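## Task

Remove the printed block from the lowest drawer of the short, slim file cabinet with three drawers and place it inside the tote so that no part sticks out past the tote's walls. At the end, all drawers in the room must be completely closed, the tote must stand upright, and every cabinet must remain roughly where it was. The robot must not tip over or finish leaning, or the task fails. Anything that stays in place only because the robot is holding it does not count.

## Robot and tools

Robot: a LeKiwi. It has a small three-wheel omni base and a single five-joint arm with a gripper. The shoulder sits 0.07 m ahead of the base centre and 0.21 m above the floor. The hand reaches about 0.44 m from the shoulder. Loose objects may occasionally get nudged by something outside the robot's control.

Frames: the base frame has its origin on the floor at the wheel centre, with x forward, y left and z up. hand_pose is reported in this frame and marks the tip of the fixed jaw, where the moving jaw closes. With every arm joint at zero, the hand's z axis points forward, its x axis points right and its y axis points down. The moving jaw opens toward the hand's negative y. The odometry frame is the base frame as it was when the scene began. base_odometry is computed from wheel turns, so any slip shows up as travel. Heading is positive to the left and runs from -3.142 to 3.142.

execute_actions: the "actions" list holds one action or nothing. An empty list only returns the state and images. An action may contain "base", "joints" or both, and the motions begin together.
- "base" takes exactly one key, and each is a relative offset from where the base last reported itself. {"translate_m": d} drives forward (positive) in metres, -1 to 1. {"sideways_m": d} slides left (positive) in metres, -1 to 1. {"rotate_rad": d} turns left (positive) in radians, -3.2 to 3.2. Speeds are roughly 0.20 m/s and 1.0 rad/s.
- "joints" maps joint names to absolute target angles in radians. Tolerances for "done" are in brackets. shoulder_pan_rad -1.919 to 1.919 (±0.02): 0 is straight ahead, positive is to the robot's right. shoulder_lift_rad -1.745 to 1.745 (±0.1): 0 is roughly upright, positive leans forward. elbow_flex_rad -1.69 to 1.58 (±0.07): 0 is a level forearm when lift is 0, positive lowers the hand. wrist_flex_rad -1.658 to 1.658 (±0.03): positive tips the jaws down. wrist_roll_rad -2.743 to 2.841 (±0.02): positive is counter-clockwise as seen from the forearm. gripper_rad 0 to 1.919 (±0.02): 0 is closed. Joint speeds are 1.3 to 2.2 rad/s.
- Any joint left out may keep pushing toward its earlier target without this being reported.
- "cameras" picks which images come back: "cam_front", "cam_wrist" or "all". Leaving it out or passing null means all, and [] means none. The "pictures" line gives the order of the images.
- If a call has an unknown key or a value out of range, the whole call is rejected and nothing moves.

wait: {"seconds": 0 to 10}. It sends no new command and returns the current state and images.
zoom_image: {"camera": "cam_front" or "cam_wrist", "region": [x0, y0, x1, y1]}. The region is in pixels of that camera's latest full image, measured from the top-left corner, and can be at most 504 by 504.
read_manual: returns only licence text and does not move anything.
finished_scene: {"scene": n} ends the current scene once the last command has been held. It cannot be undone. The goal must already be met and must stay met.

Result lines: base_status and joint_status report how each commanded motion ended. "done" means the target was reached; for the base it means the wheels turned the commanded amount, even if they slipped. "off_target" means the motion stopped short and may still be pushing. After "time_out", the motion gives up its target and holds where it is. The line "joint command not followed" (usually with a "cause:" line) means a safety check held back the arm targets, which then show "not_followed". The gripper target still runs. When this happens, send fresh targets for all five arm joints. on_its_own lists motion that nothing commanded. If one call in a reply reports a stop, the later motion calls in that reply are skipped. The robot never stops by itself on contact.

Weakening: if a joint is blocked for a total of 2 s while its target is about 0.3 rad or more past its reading, it silently drops to 20% force. To restore full force, command it 0.1 rad away from the obstacle. For the gripper this means opening it, which releases the object.

Gripping: the jaw gap is 0.04 m at 0.5, 0.08 m at 1.0 and 0.11 m when fully open. Close to slightly less than the object's width, not to 0. After closing, "off_target" means the jaws met something and "done" means they may be empty. Once the jaws have stopped on the object, command 0.2 rad below the reading to hold it firmly.

Accuracy: each joint reading can be off by up to 2 degrees, so hand_pose may be wrong by about 26 mm. The camera calibration (K, distortion, T_world_to_cam in the base frame) is approximate. The wrist camera's pose also takes on the joint errors.

Balance: the robot tips forward easily. At rest it can hold 0.15 kg with the hand at x = 0.25 m but only 0.03 kg at 0.43 m. With shoulder_lift_rad at 1 or more, it can hold 0.04 kg at 0.25 m and nothing beyond 0.3 m. Pulling, pressing down on the floor or furniture, pushing up under a shelf, or making big arm swings while loaded can all tip it. Carry loads with the arm tucked in.

Heat: motors heat up while holding loads. A MOTOR HOT warning appears from 55 °C. At 70 °C an OVER-TEMPERATURE FAULT stops the arm and the affected joints go limp until they cool; their status then reads "limit_stop_at_motor_heat", and the target must be sent again. The temperature line lists one value per arm joint, in the same order as joint_positions.

The robot keeps its last command while you are composing a reply. Avoid dropping things, slamming drawers, hard collisions, shoving cabinets and knocking the tote over. Close every drawer fully before ending the scene.

Each tool is called after "Emit:" in YAML: its name, and indented under it one key for each argument.

## Session

Emit:
execute_actions:
  actions: []

Scene clock: 0.00 s.
Motor temperatures (°C, as the motors report them): [24 23 24 24 25]
base_odometry: x=+0.000 y=+0.000 heading=+0.000 (m, m, rad; odometry frame)
base_status: not commanded
joint_positions: shoulder_pan_rad=-0.174 shoulder_lift_rad=-1.538 elbow_flex_rad=-0.225 wrist_flex_rad=+1.467 wrist_roll_rad=-1.529 gripper_rad=+1.920
joint_status: not commanded
hand_pose: x=+0.1067 y=+0.0148 z=+0.4186 quat_wxyz=(+0.800, -0.050, +0.593, +0.073) (m; base frame)
pictures: cam_front, cam_wrist
Images, in order (width x height): cam_front 644x476, cam_wrist 476x644.

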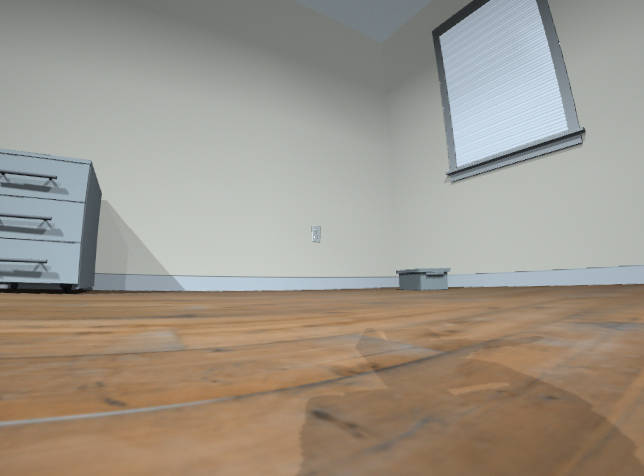

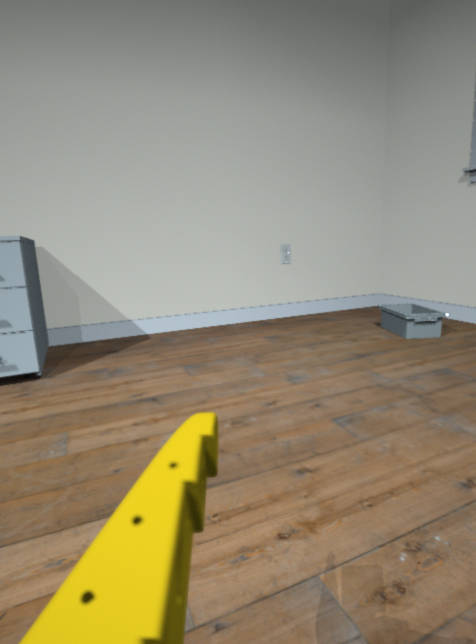

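Emit:
zoom_image:
  camera: "cam_wrist"
  region: [356, 270, 476, 360]

Emit:
execute_actions:
  actions:
    - {"base":{"rotate_rad":0.8},"joints":{"shoulder_pan_rad":0}}

Region (356, 270, 476, 360) of cam_wrist's 476x644 image, scaled by 4.200; it fills the top 378 rows of this view, and the rest is white.

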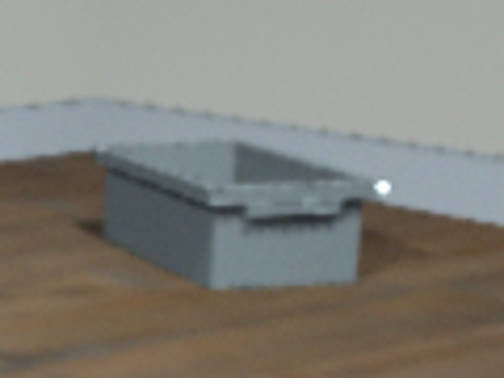

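Scene clock: 10.10 s.
Motor temperatures (°C, as the motors report them): [24 23 24 24 25]
base_odometry: x=+0.000 y=+0.000 heading=+0.797 (m, m, rad; odometry frame)
base_status: done
joint_positions: shoulder_pan_rad=-0.010 shoulder_lift_rad=-1.538 elbow_flex_rad=-0.225 wrist_flex_rad=+1.467 wrist_roll_rad=-1.529 gripper_rad=+1.920
joint_status: all done
hand_pose: x=+0.1085 y=+0.0081 z=+0.4186 quat_wxyz=(+0.803, -0.001, +0.595, +0.007) (m; base frame)
pictures: cam_front, cam_wrist
camera_calibration (this result's frames):
cam_wrist: T_world_to_cam=[[0.0312955, -0.998382, -0.0474741, 0.0224737], [-0.236578, 0.0387486, -0.970839, 0.449391], [0.971108, 0.0416143, -0.234983, 0.0613741], [0, 0, 0, 1]] pos_world=[0.0460118, 0.00247008, 0.451775]
Images, in order (width x height): cam_front 644x476, cam_wrist 476x644.

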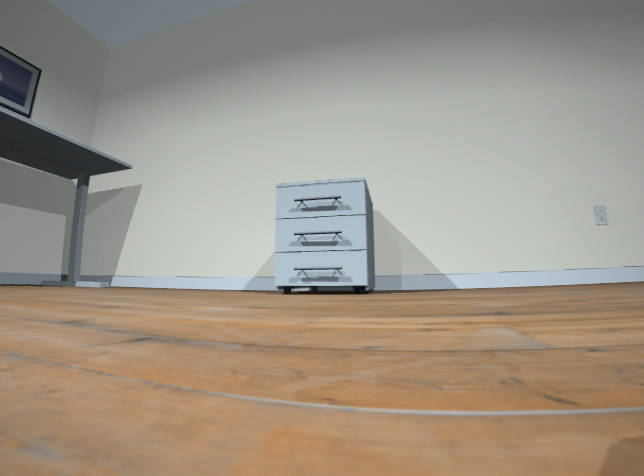

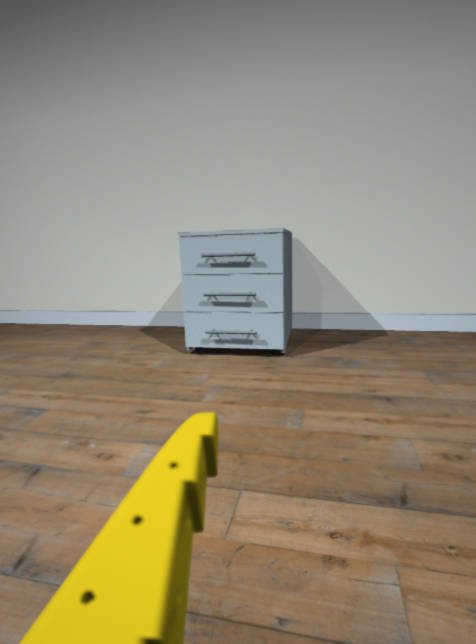

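Emit:
execute_actions:
  actions:
    - {"base":{"rotate_rad":1.65}}
  cameras: ["cam_front"]

Emit:
execute_actions:
  actions:
    - {"base":{"rotate_rad":1.9}}
  cameras: ["cam_front"]

Scene clock: 21.30 s.
Motor temperatures (°C, as the motors report them): [24 23 24 24 25]
base_odometry: x=+0.000 y=+0.000 heading=+2.443 (m, m, rad; odometry frame)
base_status: done
joint_positions: shoulder_pan_rad=-0.010 shoulder_lift_rad=-1.538 elbow_flex_rad=-0.225 wrist_flex_rad=+1.467 wrist_roll_rad=-1.529 gripper_rad=+1.920
joint_status: not commanded
hand_pose: x=+0.1085 y=+0.0081 z=+0.4186 quat_wxyz=(+0.803, -0.001, +0.595, +0.007) (m; base frame)
pictures: cam_front
Images, in order (width x height): cam_front 644x476.

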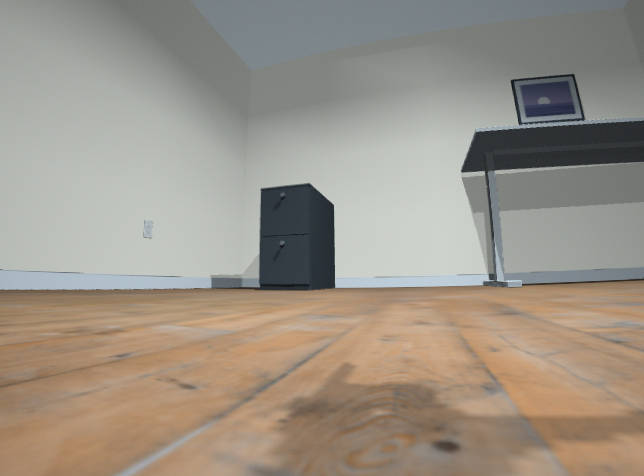

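Scene clock: 24.17 s.
Motor temperatures (°C, as the motors report them): [24 23 24 24 25]
base_odometry: x=+0.000 y=+0.000 heading=-1.945 (m, m, rad; odometry frame)
base_status: done
joint_positions: shoulder_pan_rad=-0.010 shoulder_lift_rad=-1.538 elbow_flex_rad=-0.225 wrist_flex_rad=+1.467 wrist_roll_rad=-1.529 gripper_rad=+1.920
joint_status: not commanded
hand_pose: x=+0.1085 y=+0.0081 z=+0.4186 quat_wxyz=(+0.803, -0.001, +0.595, +0.007) (m; base frame)
pictures: cam_front
Images, in order (width x height): cam_front 644x476.

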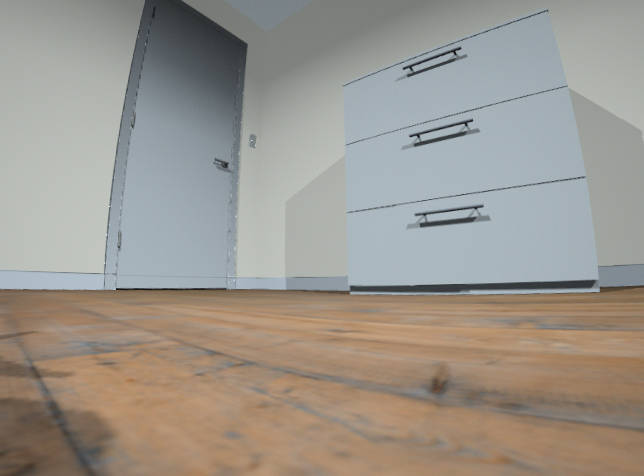

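Emit:
execute_actions:
  actions:
    - {"base":{"rotate_rad":2.445}}
  cameras: []

Emit:
execute_actions:
  actions:
    - {"base":{"sideways_m":0.41}}
  cameras: []

Emit:
execute_actions:
  actions:
    - {"base":{"translate_m":0.75}}

Scene clock: 48.77 s.
Motor temperatures (°C, as the motors report them): [24 23 24 24 25]
base_odometry: x=+0.000 y=+0.000 heading=+0.497 (m, m, rad; odometry frame)
base_status: done
joint_positions: shoulder_pan_rad=-0.010 shoulder_lift_rad=-1.538 elbow_flex_rad=-0.225 wrist_flex_rad=+1.467 wrist_roll_rad=-1.529 gripper_rad=+1.920
joint_status: not commanded
hand_pose: x=+0.1085 y=+0.0081 z=+0.4186 quat_wxyz=(+0.803, -0.001, +0.595, +0.007) (m; base frame)
pictures: none
No camera images: the call's "cameras" was empty. Leave "cameras" out to get every camera's image.

Scene clock: 51.80 s.
Motor temperatures (°C, as the motors report them): [24 23 24 24 25]
base_odometry: x=-0.194 y=+0.360 heading=+0.495 (m, m, rad; odometry frame)
base_status: done
joint_positions: shoulder_pan_rad=-0.010 shoulder_lift_rad=-1.538 elbow_flex_rad=-0.225 wrist_flex_rad=+1.467 wrist_roll_rad=-1.529 gripper_rad=+1.920
joint_status: not commanded
hand_pose: x=+0.1085 y=+0.0081 z=+0.4186 quat_wxyz=(+0.803, -0.001, +0.595, +0.007) (m; base frame)
pictures: none
No camera images: the call's "cameras" was empty. Leave "cameras" out to get every camera's image.

Scene clock: 56.53 s.
Motor temperatures (°C, as the motors report them): [24 23 24 24 25]
base_odometry: x=+0.465 y=+0.716 heading=+0.495 (m, m, rad; odometry frame)
base_status: done
joint_positions: shoulder_pan_rad=-0.010 shoulder_lift_rad=-1.538 elbow_flex_rad=-0.225 wrist_flex_rad=+1.467 wrist_roll_rad=-1.529 gripper_rad=+1.920
joint_status: not commanded
hand_pose: x=+0.1085 y=+0.0081 z=+0.4186 quat_wxyz=(+0.803, -0.001, +0.595, +0.007) (m; base frame)
pictures: cam_front, cam_wrist
camera_calibration (this result's frames):
cam_wrist: T_world_to_cam=[[0.0312955, -0.998382, -0.0474741, 0.0224737], [-0.236578, 0.0387486, -0.970839, 0.449391], [0.971108, 0.0416143, -0.234983, 0.0613741], [0, 0, 0, 1]] pos_world=[0.0460118, 0.00247008, 0.451775]
Images, in order (width x height): cam_front 644x476, cam_wrist 476x644.

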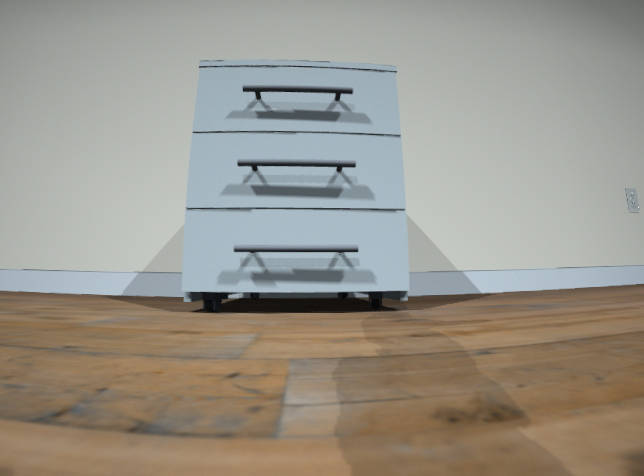

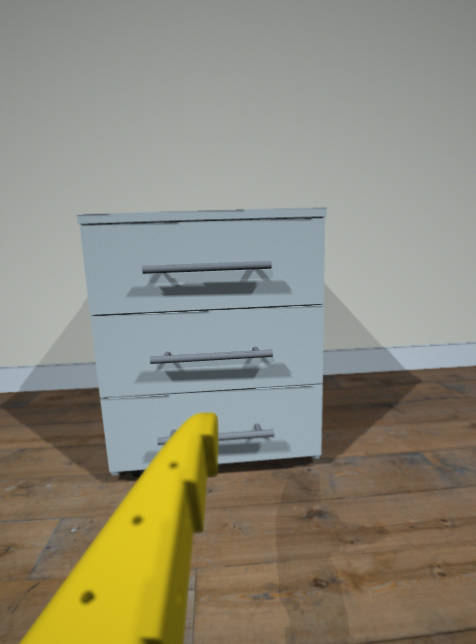

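Emit:
execute_actions:
  actions:
    - {"base":{"rotate_rad":0.08},"joints":{"shoulder_pan_rad":0,"shoulder_lift_rad":0.2,"elbow_flex_rad":0.9,"wrist_flex_rad":-0.55,"wrist_roll_rad":0,"gripper_rad":0.7}}
  cameras: []

Emit:
execute_actions:
  actions:
    - {"base":{"translate_m":0.2}}

Scene clock: 93.83 s.
Motor temperatures (°C, as the motors report them): [24 23 24 24 25]
base_odometry: x=+0.465 y=+0.716 heading=+0.571 (m, m, rad; odometry frame)
base_status: done
joint_positions: shoulder_pan_rad=-0.010 shoulder_lift_rad=+0.206 elbow_flex_rad=+0.904 wrist_flex_rad=-0.533 wrist_roll_rad=-0.007 gripper_rad=+0.711
joint_status: all done
hand_pose: x=+0.3426 y=+0.0028 z=+0.1005 quat_wxyz=(+0.348, -0.607, +0.636, -0.326) (m; base frame)
pictures: none
No camera images: the call's "cameras" was empty. Leave "cameras" out to get every camera's image.

Scene clock: 95.80 s.
Motor temperatures (°C, as the motors report them): [24 23 24 24 25]
base_odometry: x=+0.633 y=+0.824 heading=+0.571 (m, m, rad; odometry frame)
base_status: done
joint_positions: shoulder_pan_rad=-0.010 shoulder_lift_rad=+0.206 elbow_flex_rad=+0.904 wrist_flex_rad=-0.535 wrist_roll_rad=-0.007 gripper_rad=+0.711
joint_status: not commanded
hand_pose: x=+0.3427 y=+0.0028 z=+0.1007 quat_wxyz=(+0.348, -0.607, +0.635, -0.326) (m; base frame)
pictures: cam_front, cam_wrist
camera_calibration (this result's frames):
cam_wrist: T_world_to_cam=[[0.548228, -0.0949549, 0.830921, -0.273473], [-0.463151, -0.861742, 0.207102, 0.15797], [0.696374, -0.498381, -0.51641, -0.116475], [0, 0, 0, 1]] pos_world=[0.3042, 0.0521132, 0.134369]
Images, in order (width x height): cam_front 644x476, cam_wrist 476x644.

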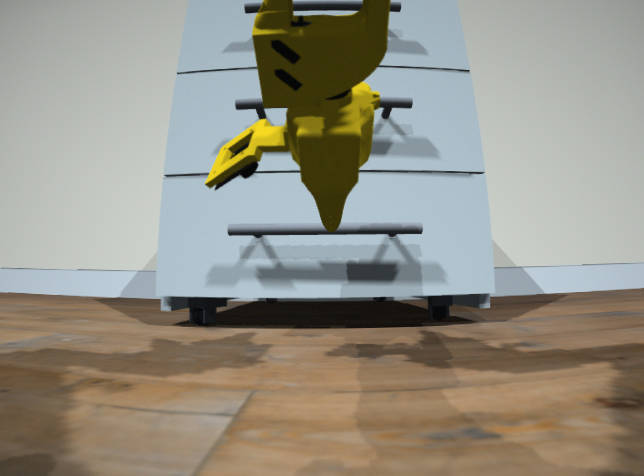

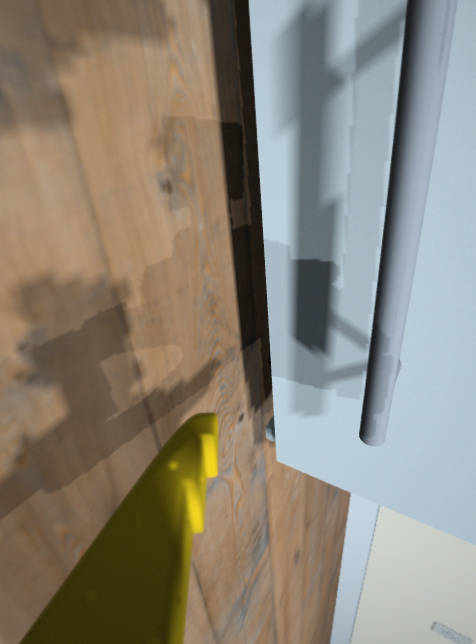

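Emit:
execute_actions:
  actions:
    - {"base":{"translate_m":0.08},"joints":{"wrist_flex_rad":-0.5}}

Scene clock: 108.73 s.
Motor temperatures (°C, as the motors report them): [24 23 24 24 25]
base_odometry: x=+0.700 y=+0.867 heading=+0.571 (m, m, rad; odometry frame)
base_status: done
joint_positions: shoulder_pan_rad=-0.010 shoulder_lift_rad=+0.206 elbow_flex_rad=+0.904 wrist_flex_rad=-0.502 wrist_roll_rad=-0.007 gripper_rad=+0.711
joint_status: all done
hand_pose: x=+0.3396 y=+0.0028 z=+0.0966 quat_wxyz=(+0.338, -0.612, +0.641, -0.316) (m; base frame)
pictures: cam_front, cam_wrist
camera_calibration (this result's frames):
cam_wrist: T_world_to_cam=[[0.574705, -0.0946861, 0.812864, -0.27558], [-0.456236, -0.861672, 0.222193, 0.153562], [0.679384, -0.498553, -0.538407, -0.108581], [0, 0, 0, 1]] pos_world=[0.302206, 0.0520929, 0.131428]
Images, in order (width x height): cam_front 644x476, cam_wrist 476x644.

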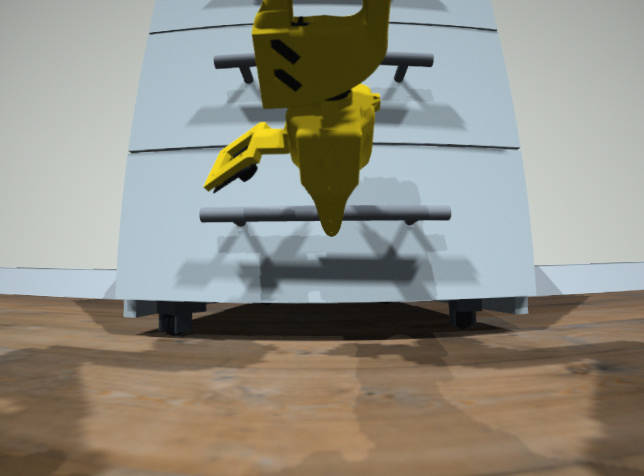

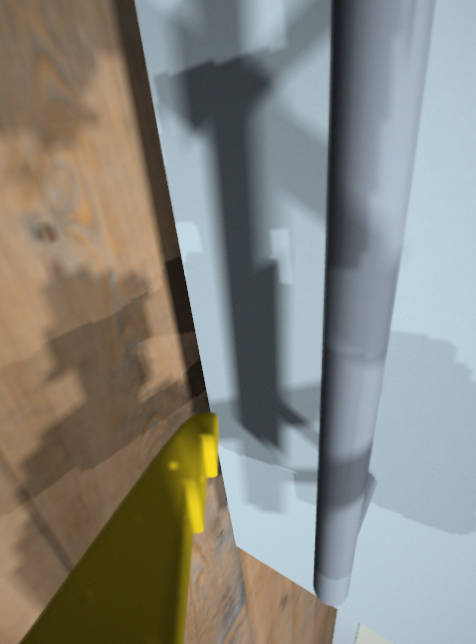

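Emit:
execute_actions:
  actions:
    - {"base":{"translate_m":0.028},"joints":{"gripper_rad":0.5}}

Scene clock: 119.80 s.
Motor temperatures (°C, as the motors report them): [24 23 24 24 25]
base_odometry: x=+0.723 y=+0.882 heading=+0.571 (m, m, rad; odometry frame)
base_status: done
joint_positions: shoulder_pan_rad=-0.010 shoulder_lift_rad=+0.206 elbow_flex_rad=+0.904 wrist_flex_rad=-0.502 wrist_roll_rad=-0.007 gripper_rad=+0.511
joint_status: all done
hand_pose: x=+0.3396 y=+0.0028 z=+0.0966 quat_wxyz=(+0.338, -0.612, +0.641, -0.316) (m; base frame)
pictures: cam_front, cam_wrist
camera_calibration (this result's frames):
cam_wrist: T_world_to_cam=[[0.574705, -0.0946861, 0.812864, -0.27558], [-0.456236, -0.861672, 0.222193, 0.153562], [0.679384, -0.498553, -0.538407, -0.108581], [0, 0, 0, 1]] pos_world=[0.302206, 0.0520929, 0.131428]
Images, in order (width x height): cam_front 644x476, cam_wrist 476x644.

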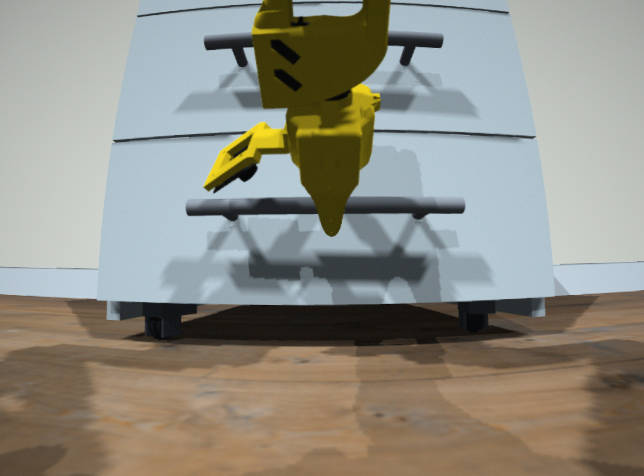

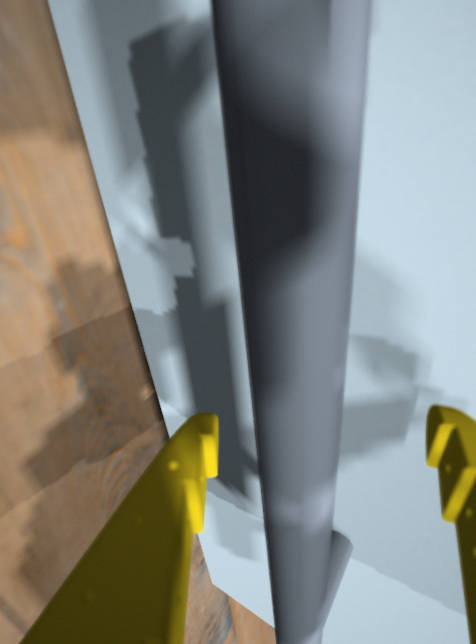

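Emit:
execute_actions:
  actions:
    - {"base":{"translate_m":0.01},"joints":{"gripper_rad":0.05,"wrist_flex_rad":-0.53}}

Scene clock: 125.90 s.
Motor temperatures (°C, as the motors report them): [24 23 24 24 25]
base_odometry: x=+0.731 y=+0.887 heading=+0.571 (m, m, rad; odometry frame)
base_status: done
joint_positions: shoulder_pan_rad=-0.010 shoulder_lift_rad=+0.208 elbow_flex_rad=+0.901 wrist_flex_rad=-0.525 wrist_roll_rad=-0.006 gripper_rad=+0.067
joint_status: all done
hand_pose: x=+0.3424 y=+0.0028 z=+0.0998 quat_wxyz=(+0.346, -0.609, +0.636, -0.324) (m; base frame)
pictures: cam_front, cam_wrist
camera_calibration (this result's frames):
cam_wrist: T_world_to_cam=[[0.554654, -0.0933633, 0.826827, -0.27425], [-0.460823, -0.861846, 0.211813, 0.156715], [0.692821, -0.498503, -0.52105, -0.11504], [0, 0, 0, 1]] pos_world=[0.304034, 0.0521108, 0.133621]
Images, in order (width x height): cam_front 644x476, cam_wrist 476x644.

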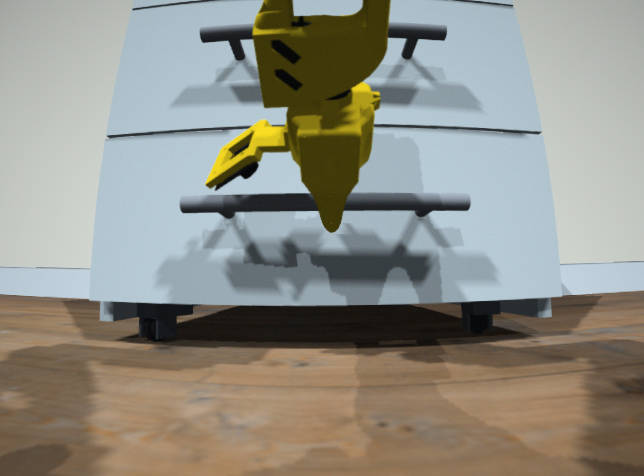

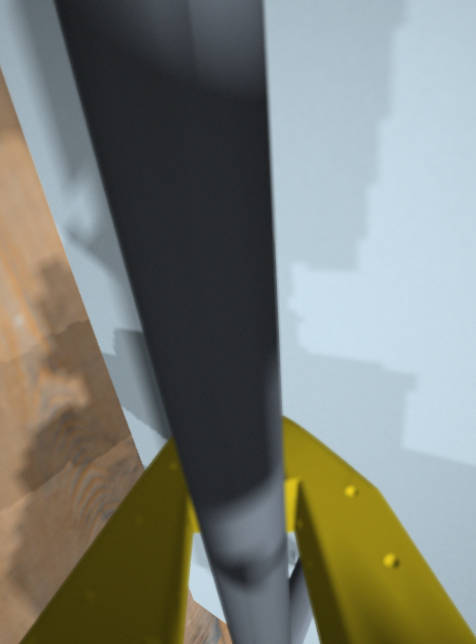

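Caged behind the tips. Pull.

Emit:
execute_actions:
  actions:
    - {"base":{"translate_m":-0.06},"joints":{"gripper_rad":0.0}}

Scene clock: 131.60 s.
Motor temperatures (°C, as the motors report them): [24 23 24 24 25]
base_odometry: x=+0.681 y=+0.855 heading=+0.571 (m, m, rad; odometry frame)
base_status: done
joint_positions: shoulder_pan_rad=-0.006 shoulder_lift_rad=+0.217 elbow_flex_rad=+0.914 wrist_flex_rad=-0.530 wrist_roll_rad=-0.004 gripper_rad=+0.011
joint_status: all done
hand_pose: x=+0.3391 y=+0.0015 z=+0.0958 quat_wxyz=(+0.339, -0.611, +0.640, -0.320) (m; base frame)
pictures: cam_front, cam_wrist
camera_calibration (this result's frames):
cam_wrist: T_world_to_cam=[[0.568167, -0.0943108, 0.817491, -0.272964], [-0.4604, -0.859816, 0.22079, 0.153959], [0.682069, -0.501818, -0.53194, -0.110855], [0, 0, 0, 1]] pos_world=[0.301582, 0.0510037, 0.130185]
Images, in order (width x height): cam_front 644x476, cam_wrist 476x644.

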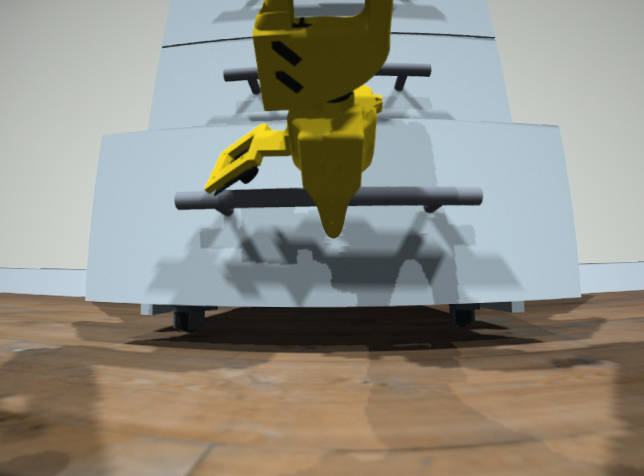

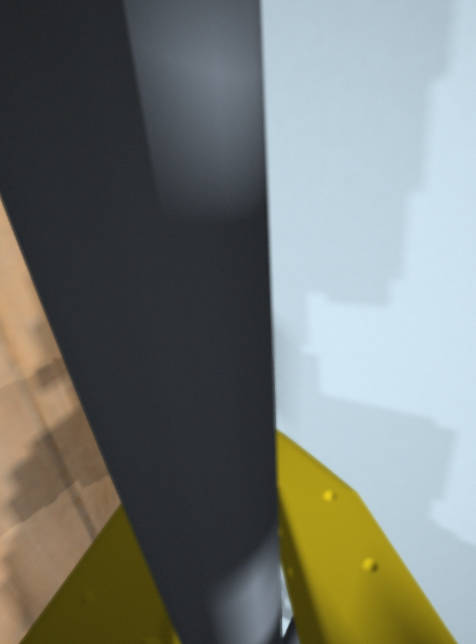

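Emit:
execute_actions:
  actions:
    - {"base":{"translate_m":-0.2}}
  cameras: ["cam_front"]

Emit:
execute_actions:
  actions:
    - {"joints":{"gripper_rad":0.7}}
  cameras: []

Emit:
execute_actions:
  actions:
    - {"base":{"translate_m":-0.07}}
  cameras: ["cam_front"]

Scene clock: 143.00 s.
Motor temperatures (°C, as the motors report them): [24 23 24 24 25]
base_odometry: x=+0.513 y=+0.747 heading=+0.571 (m, m, rad; odometry frame)
base_status: done
joint_positions: shoulder_pan_rad=-0.006 shoulder_lift_rad=+0.209 elbow_flex_rad=+0.903 wrist_flex_rad=-0.532 wrist_roll_rad=-0.004 gripper_rad=+0.011
joint_status: not commanded
hand_pose: x=+0.3425 y=+0.0015 z=+0.0999 quat_wxyz=(+0.346, -0.607, +0.637, -0.326) (m; base frame)
pictures: cam_front
Images, in order (width x height): cam_front 644x476.

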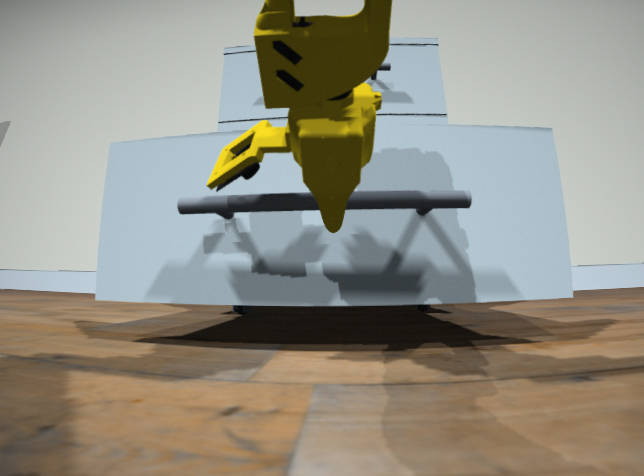

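Scene clock: 143.93 s.
Motor temperatures (°C, as the motors report them): [24 23 24 24 25]
base_odometry: x=+0.513 y=+0.747 heading=+0.570 (m, m, rad; odometry frame)
base_status: not commanded
joint_positions: shoulder_pan_rad=-0.006 shoulder_lift_rad=+0.234 elbow_flex_rad=+0.932 wrist_flex_rad=-0.524 wrist_roll_rad=-0.004 gripper_rad=+0.683
joint_status: all done
hand_pose: x=+0.3325 y=+0.0015 z=+0.0875 quat_wxyz=(+0.326, -0.617, +0.647, -0.307) (m; base frame)
pictures: none
No camera images: the call's "cameras" was empty. Leave "cameras" out to get every camera's image.

Scene clock: 145.20 s.
Motor temperatures (°C, as the motors report them): [24 23 24 24 25]
base_odometry: x=+0.455 y=+0.709 heading=+0.571 (m, m, rad; odometry frame)
base_status: done
joint_positions: shoulder_pan_rad=-0.006 shoulder_lift_rad=+0.234 elbow_flex_rad=+0.923 wrist_flex_rad=-0.524 wrist_roll_rad=-0.004 gripper_rad=+0.688
joint_status: not commanded
hand_pose: x=+0.3345 y=+0.0015 z=+0.0892 quat_wxyz=(+0.329, -0.616, +0.645, -0.310) (m; base frame)
pictures: cam_front
Images, in order (width x height): cam_front 644x476.

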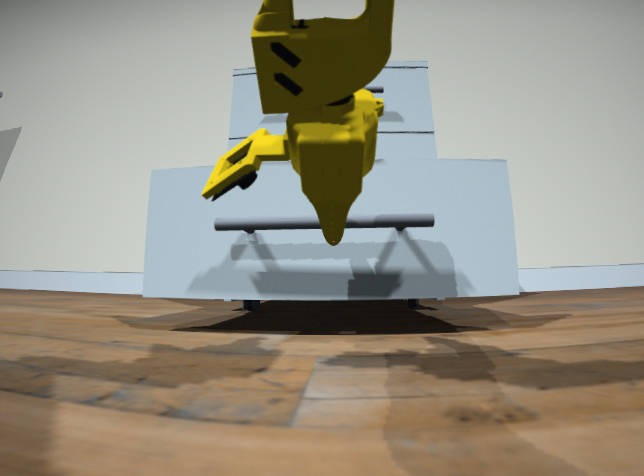

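Emit:
execute_actions:
  actions:
    - {"base":{"rotate_rad":-0.04},"joints":{"shoulder_lift_rad":-0.5,"elbow_flex_rad":-0.3,"wrist_flex_rad":1.3,"wrist_roll_rad":-1.55}}
  cameras: []

Emit:
execute_actions:
  actions:
    - {"base":{"translate_m":0.2}}

Scene clock: 157.10 s.
Motor temperatures (°C, as the motors report them): [24 23 24 24 25]
base_odometry: x=+0.455 y=+0.709 heading=+0.533 (m, m, rad; odometry frame)
base_status: done
joint_positions: shoulder_pan_rad=-0.006 shoulder_lift_rad=-0.479 elbow_flex_rad=-0.268 wrist_flex_rad=+1.297 wrist_roll_rad=-1.543 gripper_rad=+0.688
joint_status: all done
hand_pose: x=+0.3025 y=+0.0090 z=+0.3332 quat_wxyz=(+0.489, +0.007, +0.872, +0.006) (m; base frame)
pictures: none
No camera images: the call's "cameras" was empty. Leave "cameras" out to get every camera's image.

Scene clock: 159.07 s.
Motor temperatures (°C, as the motors report them): [24 23 24 24 25]
base_odometry: x=+0.627 y=+0.811 heading=+0.533 (m, m, rad; odometry frame)
base_status: done
joint_positions: shoulder_pan_rad=-0.006 shoulder_lift_rad=-0.479 elbow_flex_rad=-0.269 wrist_flex_rad=+1.297 wrist_roll_rad=-1.543 gripper_rad=+0.688
joint_status: not commanded
hand_pose: x=+0.3025 y=+0.0090 z=+0.3336 quat_wxyz=(+0.489, +0.007, +0.872, +0.006) (m; base frame)
pictures: cam_front, cam_wrist
camera_calibration (this result's frames):
cam_wrist: T_world_to_cam=[[-0.0230486, -0.997984, -0.0591246, 0.0335765], [-0.882243, 0.0481212, -0.468328, 0.44034], [0.47023, 0.041368, -0.881574, 0.220212], [0, 0, 0, 1]] pos_world=[0.285711, 0.00320942, 0.402342]
Images, in order (width x height): cam_front 644x476, cam_wrist 476x644.

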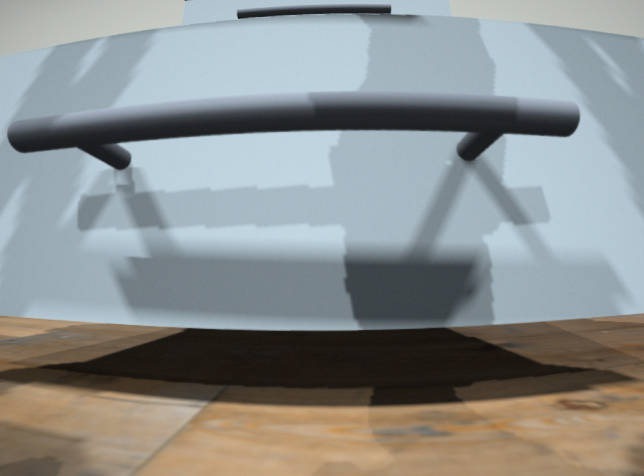

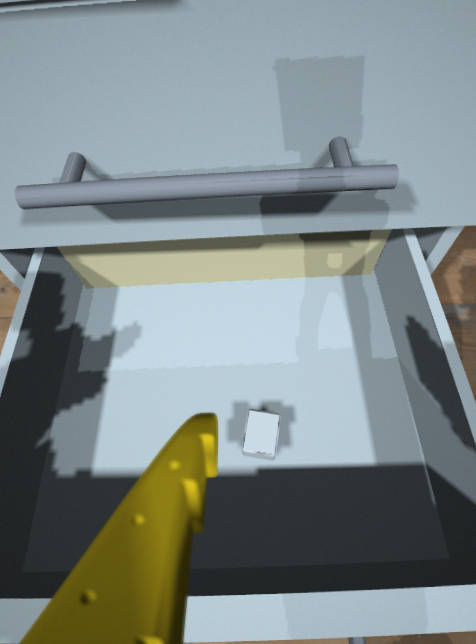

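Emit:
execute_actions:
  actions:
    - {"base":{"translate_m":0.05},"joints":{"shoulder_pan_rad":-0.07,"shoulder_lift_rad":0.26,"elbow_flex_rad":-0.26,"wrist_flex_rad":1.5}}

Scene clock: 186.90 s.
Motor temperatures (°C, as the motors report them): [24 23 24 24 25]
base_odometry: x=+0.669 y=+0.836 heading=+0.533 (m, m, rad; odometry frame)
base_status: done
joint_positions: shoulder_pan_rad=-0.059 shoulder_lift_rad=+0.274 elbow_flex_rad=-0.254 wrist_flex_rad=+1.492 wrist_roll_rad=-1.543 gripper_rad=+0.688
joint_status: all done
hand_pose: x=+0.2983 y=+0.0215 z=+0.1520 quat_wxyz=(+0.030, -0.019, +0.999, +0.001) (m; base frame)
pictures: cam_front, cam_wrist
camera_calibration (this result's frames):
cam_wrist: T_world_to_cam=[[-0.00567314, -0.999931, -0.0102733, 0.0225767], [-0.889534, 0.000352917, 0.456869, 0.213578], [-0.456834, 0.0117303, -0.889475, 0.339964], [0, 0, 0, 1]] pos_world=[0.34542, 0.0185118, 0.205044]
Images, in order (width x height): cam_front 644x476, cam_wrist 476x644.

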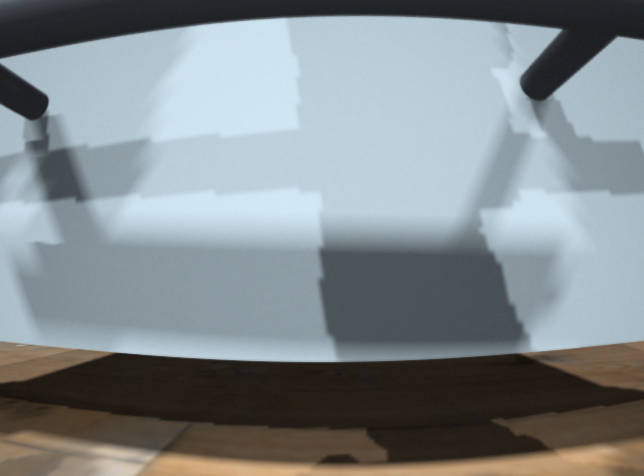

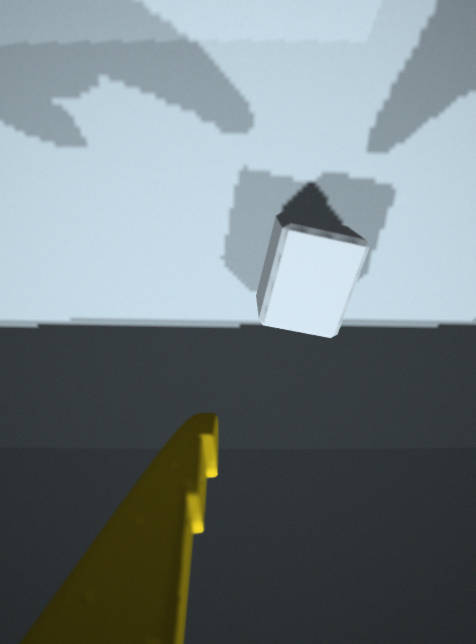

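Emit:
execute_actions:
  actions:
    - {"joints":{"shoulder_pan_rad":-0.025,"shoulder_lift_rad":0.48,"elbow_flex_rad":-0.02,"wrist_flex_rad":1.08,"wrist_roll_rad":-1.73,"gripper_rad":0.6}}
  cameras: ["cam_wrist"]

Scene clock: 204.57 s.
Motor temperatures (°C, as the motors report them): [24 23 24 24 25]
base_odometry: x=+0.669 y=+0.836 heading=+0.533 (m, m, rad; odometry frame)
base_status: not commanded
joint_positions: shoulder_pan_rad=-0.036 shoulder_lift_rad=+0.495 elbow_flex_rad=-0.016 wrist_flex_rad=+1.090 wrist_roll_rad=-1.724 gripper_rad=+0.611
joint_status: all done
hand_pose: x=+0.2989 y=+0.0160 z=+0.0767 quat_wxyz=(+0.001, +0.083, +0.997, +0.000) (m; base frame)
pictures: cam_wrist
camera_calibration (this result's frames):
cam_wrist: T_world_to_cam=[[-0.208621, -0.977971, -0.00700133, 0.0764319], [-0.843965, 0.176408, 0.50656, 0.228279], [-0.494166, 0.111588, -0.862176, 0.280782], [0, 0, 0, 1]] pos_world=[0.347358, 0.00314588, 0.126981]
Images, in order (width x height): cam_wrist 476x644.

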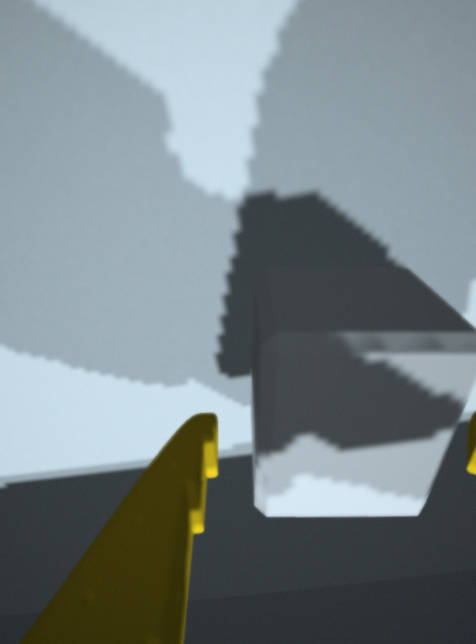

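Emit:
execute_actions:
  actions:
    - {"joints":{"shoulder_pan_rad":-0.01,"shoulder_lift_rad":0.56,"wrist_flex_rad":1.02}}
  cameras: ["cam_wrist"]

Emit:
execute_actions:
  actions:
    - {"joints":{"gripper_rad":0.18}}
  cameras: ["cam_wrist"]

Scene clock: 213.33 s.
Motor temperatures (°C, as the motors report them): [24 23 24 24 25]
base_odometry: x=+0.669 y=+0.836 heading=+0.533 (m, m, rad; odometry frame)
base_status: not commanded
joint_positions: shoulder_pan_rad=-0.022 shoulder_lift_rad=+0.547 elbow_flex_rad=-0.016 wrist_flex_rad=+1.045 wrist_roll_rad=-1.724 gripper_rad=+0.611
joint_status: all done
hand_pose: x=+0.2991 y=+0.0128 z=+0.0662 quat_wxyz=(-0.003, +0.089, +0.996, +0.000) (m; base frame)
pictures: cam_wrist
camera_calibration (this result's frames):
cam_wrist: T_world_to_cam=[[-0.222149, -0.974999, -0.00513038, 0.0771447], [-0.83754, 0.188131, 0.512965, 0.231803], [-0.499175, 0.118252, -0.858394, 0.273346], [0, 0, 0, 1]] pos_world=[0.34773, -0.000716907, 0.116128]
Images, in order (width x height): cam_wrist 476x644.

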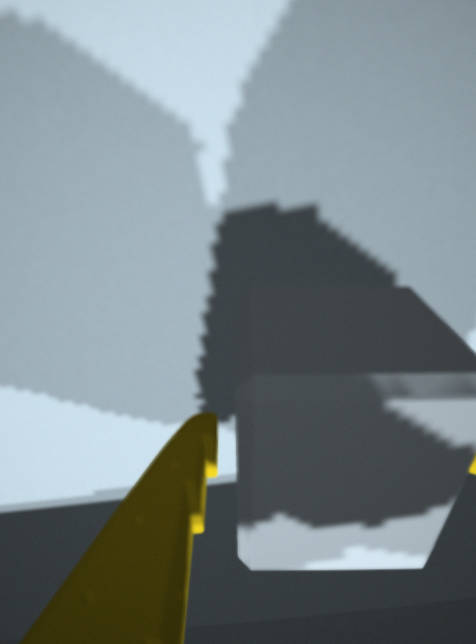

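Scene clock: 214.07 s.
Motor temperatures (°C, as the motors report them): [24 23 24 24 25]
base_odometry: x=+0.669 y=+0.836 heading=+0.533 (m, m, rad; odometry frame)
base_status: not commanded
joint_positions: shoulder_pan_rad=-0.010 shoulder_lift_rad=+0.547 elbow_flex_rad=-0.024 wrist_flex_rad=+1.032 wrist_roll_rad=-1.725 gripper_rad=+0.351
joint_status: gripper_rad off_target (ended at +0.351, target +0.180)
hand_pose: x=+0.3032 y=+0.0100 z=+0.0671 quat_wxyz=(+0.008, +0.096, +0.995, +0.001) (m; base frame)
pictures: cam_wrist
camera_calibration (this result's frames):
cam_wrist: T_world_to_cam=[[-0.235422, -0.971838, -0.010392, 0.0796617], [-0.845686, 0.199569, 0.494961, 0.238823], [-0.478948, 0.125313, -0.868853, 0.271043], [0, 0, 0, 1]] pos_world=[0.350539, -0.00420881, 0.118116]
Images, in order (width x height): cam_wrist 476x644.

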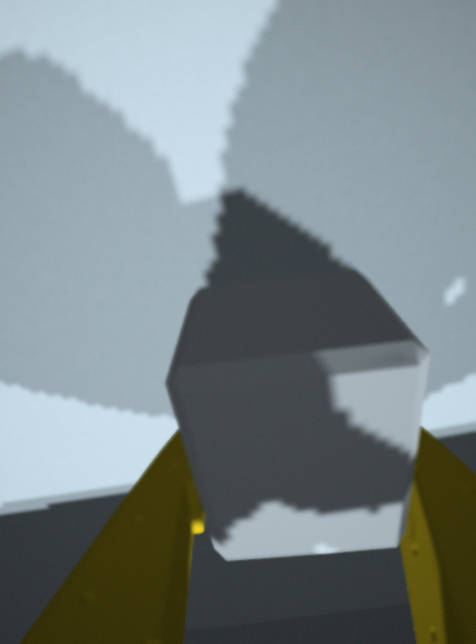

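Emit:
execute_actions:
  actions:
    - {"joints":{"shoulder_lift_rad":-0.2,"elbow_flex_rad":-0.3,"wrist_flex_rad":1.3,"gripper_rad":0.15}}
  cameras: []

Emit:
execute_actions:
  actions:
    - {"base":{"translate_m":0.1},"joints":{"shoulder_lift_rad":-1.54,"elbow_flex_rad":-0.4,"wrist_flex_rad":1.3,"wrist_roll_rad":-1.55,"gripper_rad":0.15}}

Scene clock: 227.50 s.
Motor temperatures (°C, as the motors report them): [24 23 24 24 25]
base_odometry: x=+0.669 y=+0.836 heading=+0.533 (m, m, rad; odometry frame)
base_status: not commanded
joint_positions: shoulder_pan_rad=-0.010 shoulder_lift_rad=-0.160 elbow_flex_rad=-0.269 wrist_flex_rad=+1.297 wrist_roll_rad=-1.725 gripper_rad=+0.350
joint_status: gripper_rad off_target (ended at +0.350, target +0.150); the others done
hand_pose: x=+0.3323 y=+0.0103 z=+0.2639 quat_wxyz=(+0.343, +0.090, +0.934, +0.037) (m; base frame)
pictures: none
No camera images: the call's "cameras" was empty. Leave "cameras" out to get every camera's image.

Scene clock: 228.97 s.
Motor temperatures (°C, as the motors report them): [24 23 24 24 25]
base_odometry: x=+0.755 y=+0.887 heading=+0.533 (m, m, rad; odometry frame)
base_status: done
joint_positions: shoulder_pan_rad=-0.010 shoulder_lift_rad=-1.550 elbow_flex_rad=-0.398 wrist_flex_rad=+1.298 wrist_roll_rad=-1.556 gripper_rad=+0.350
joint_status: gripper_rad off_target (ended at +0.350, target +0.150); the others done
hand_pose: x=+0.0586 y=+0.0076 z=+0.4599 quat_wxyz=(+0.896, +0.005, +0.444, +0.020) (m; base frame)
pictures: cam_front, cam_wrist
camera_calibration (this result's frames):
cam_wrist: T_world_to_cam=[[0.063101, -0.996254, -0.0591212, 0.0289671], [0.113812, 0.0660362, -0.991305, 0.466331], [0.991496, 0.0558236, 0.117553, -0.0438305], [0, 0, 0, 1]] pos_world=[-0.0114443, 0.000510665, 0.469141]
Images, in order (width x height): cam_front 644x476, cam_wrist 476x644.

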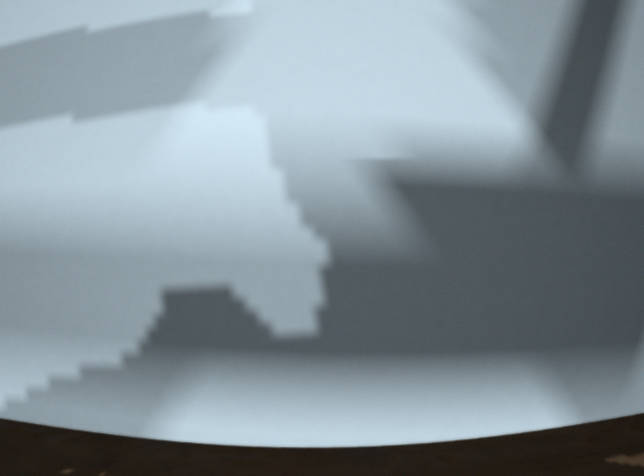

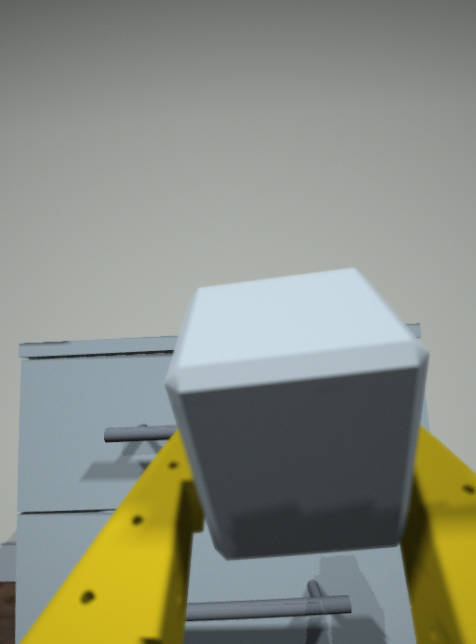

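Emit:
execute_actions:
  actions:
    - {"base":{"translate_m":0.175}}

Emit:
execute_actions:
  actions:
    - {"base":{"translate_m":0.035}}

Emit:
execute_actions:
  actions:
    - {"base":{"translate_m":-0.15}}
  cameras: ["cam_front"]

Scene clock: 238.23 s.
Motor temperatures (°C, as the motors report them): [24 23 24 24 25]
base_odometry: x=+0.905 y=+0.975 heading=+0.533 (m, m, rad; odometry frame)
base_status: done
joint_positions: shoulder_pan_rad=-0.010 shoulder_lift_rad=-1.550 elbow_flex_rad=-0.398 wrist_flex_rad=+1.298 wrist_roll_rad=-1.556 gripper_rad=+0.350
joint_status: not commanded
hand_pose: x=+0.0586 y=+0.0076 z=+0.4599 quat_wxyz=(+0.896, +0.005, +0.444, +0.020) (m; base frame)
pictures: cam_front, cam_wrist
camera_calibration (this result's frames):
cam_wrist: T_world_to_cam=[[0.063101, -0.996254, -0.0591212, 0.0289671], [0.113812, 0.0660362, -0.991305, 0.466331], [0.991496, 0.0558236, 0.117553, -0.0438305], [0, 0, 0, 1]] pos_world=[-0.0114443, 0.000510665, 0.469141]
Images, in order (width x height): cam_front 644x476, cam_wrist 476x644.

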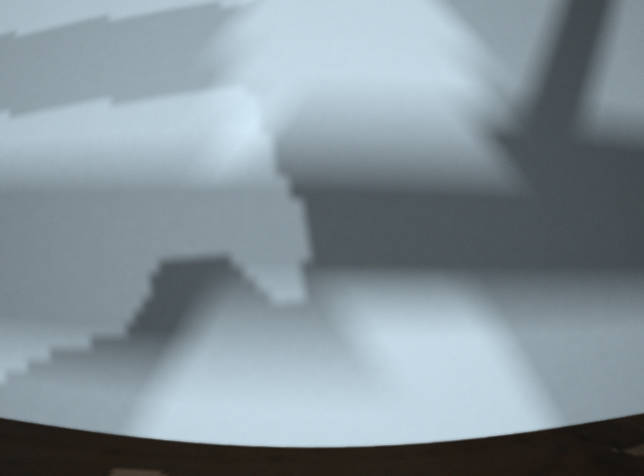

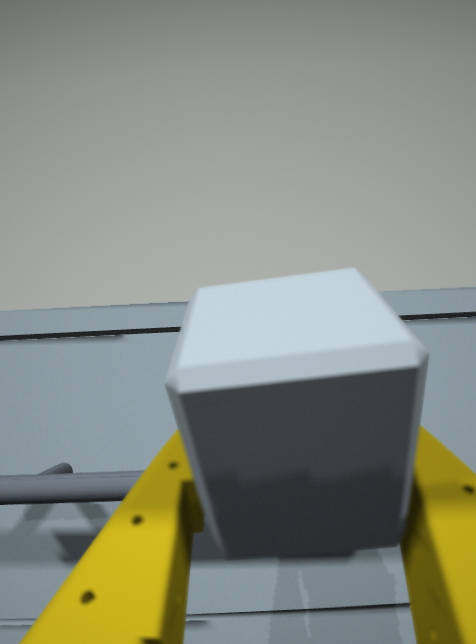

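Scene clock: 239.23 s.
Motor temperatures (°C, as the motors report them): [24 23 24 24 25]
base_odometry: x=+0.935 y=+0.993 heading=+0.533 (m, m, rad; odometry frame)
base_status: done
joint_positions: shoulder_pan_rad=-0.010 shoulder_lift_rad=-1.550 elbow_flex_rad=-0.398 wrist_flex_rad=+1.298 wrist_roll_rad=-1.556 gripper_rad=+0.350
joint_status: not commanded
hand_pose: x=+0.0586 y=+0.0076 z=+0.4599 quat_wxyz=(+0.896, +0.005, +0.444, +0.020) (m; base frame)
pictures: cam_front, cam_wrist
camera_calibration (this result's frames):
cam_wrist: T_world_to_cam=[[0.063101, -0.996254, -0.0591212, 0.0289671], [0.113812, 0.0660362, -0.991305, 0.466331], [0.991496, 0.0558236, 0.117553, -0.0438305], [0, 0, 0, 1]] pos_world=[-0.0114443, 0.000510665, 0.469141]
Images, in order (width x height): cam_front 644x476, cam_wrist 476x644.

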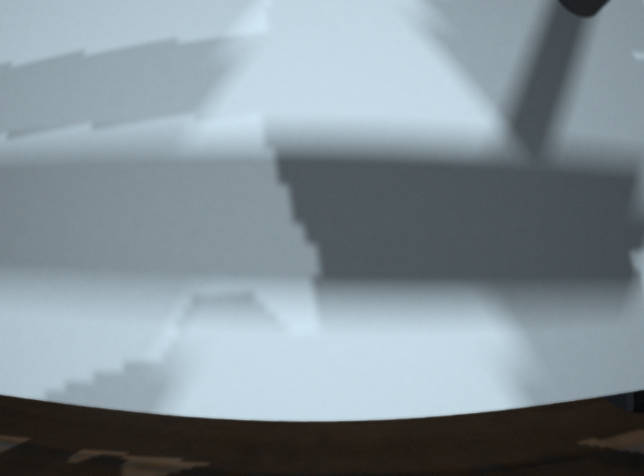

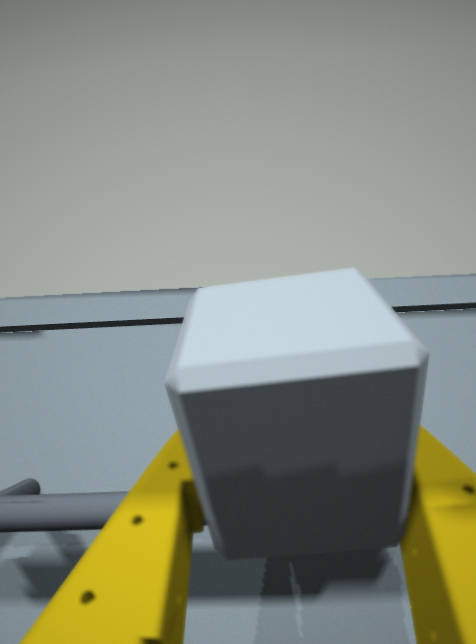

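Scene clock: 240.97 s.
Motor temperatures (°C, as the motors report them): [24 23 24 24 25]
base_odometry: x=+0.806 y=+0.917 heading=+0.533 (m, m, rad; odometry frame)
base_status: done
joint_positions: shoulder_pan_rad=-0.010 shoulder_lift_rad=-1.550 elbow_flex_rad=-0.398 wrist_flex_rad=+1.298 wrist_roll_rad=-1.556 gripper_rad=+0.350
joint_status: not commanded
hand_pose: x=+0.0586 y=+0.0076 z=+0.4599 quat_wxyz=(+0.896, +0.005, +0.444, +0.020) (m; base frame)
pictures: cam_front
Images, in order (width x height): cam_front 644x476.

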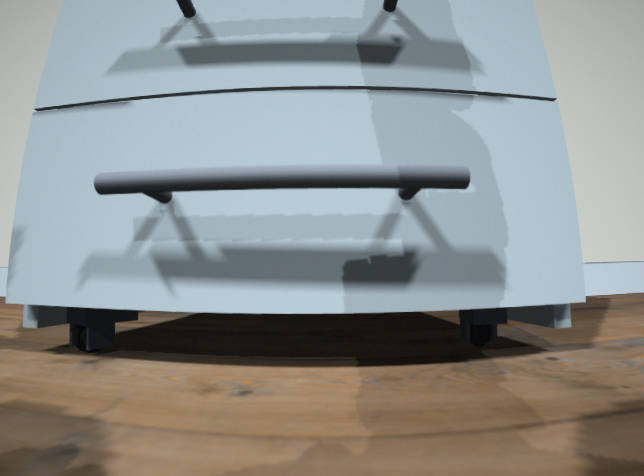

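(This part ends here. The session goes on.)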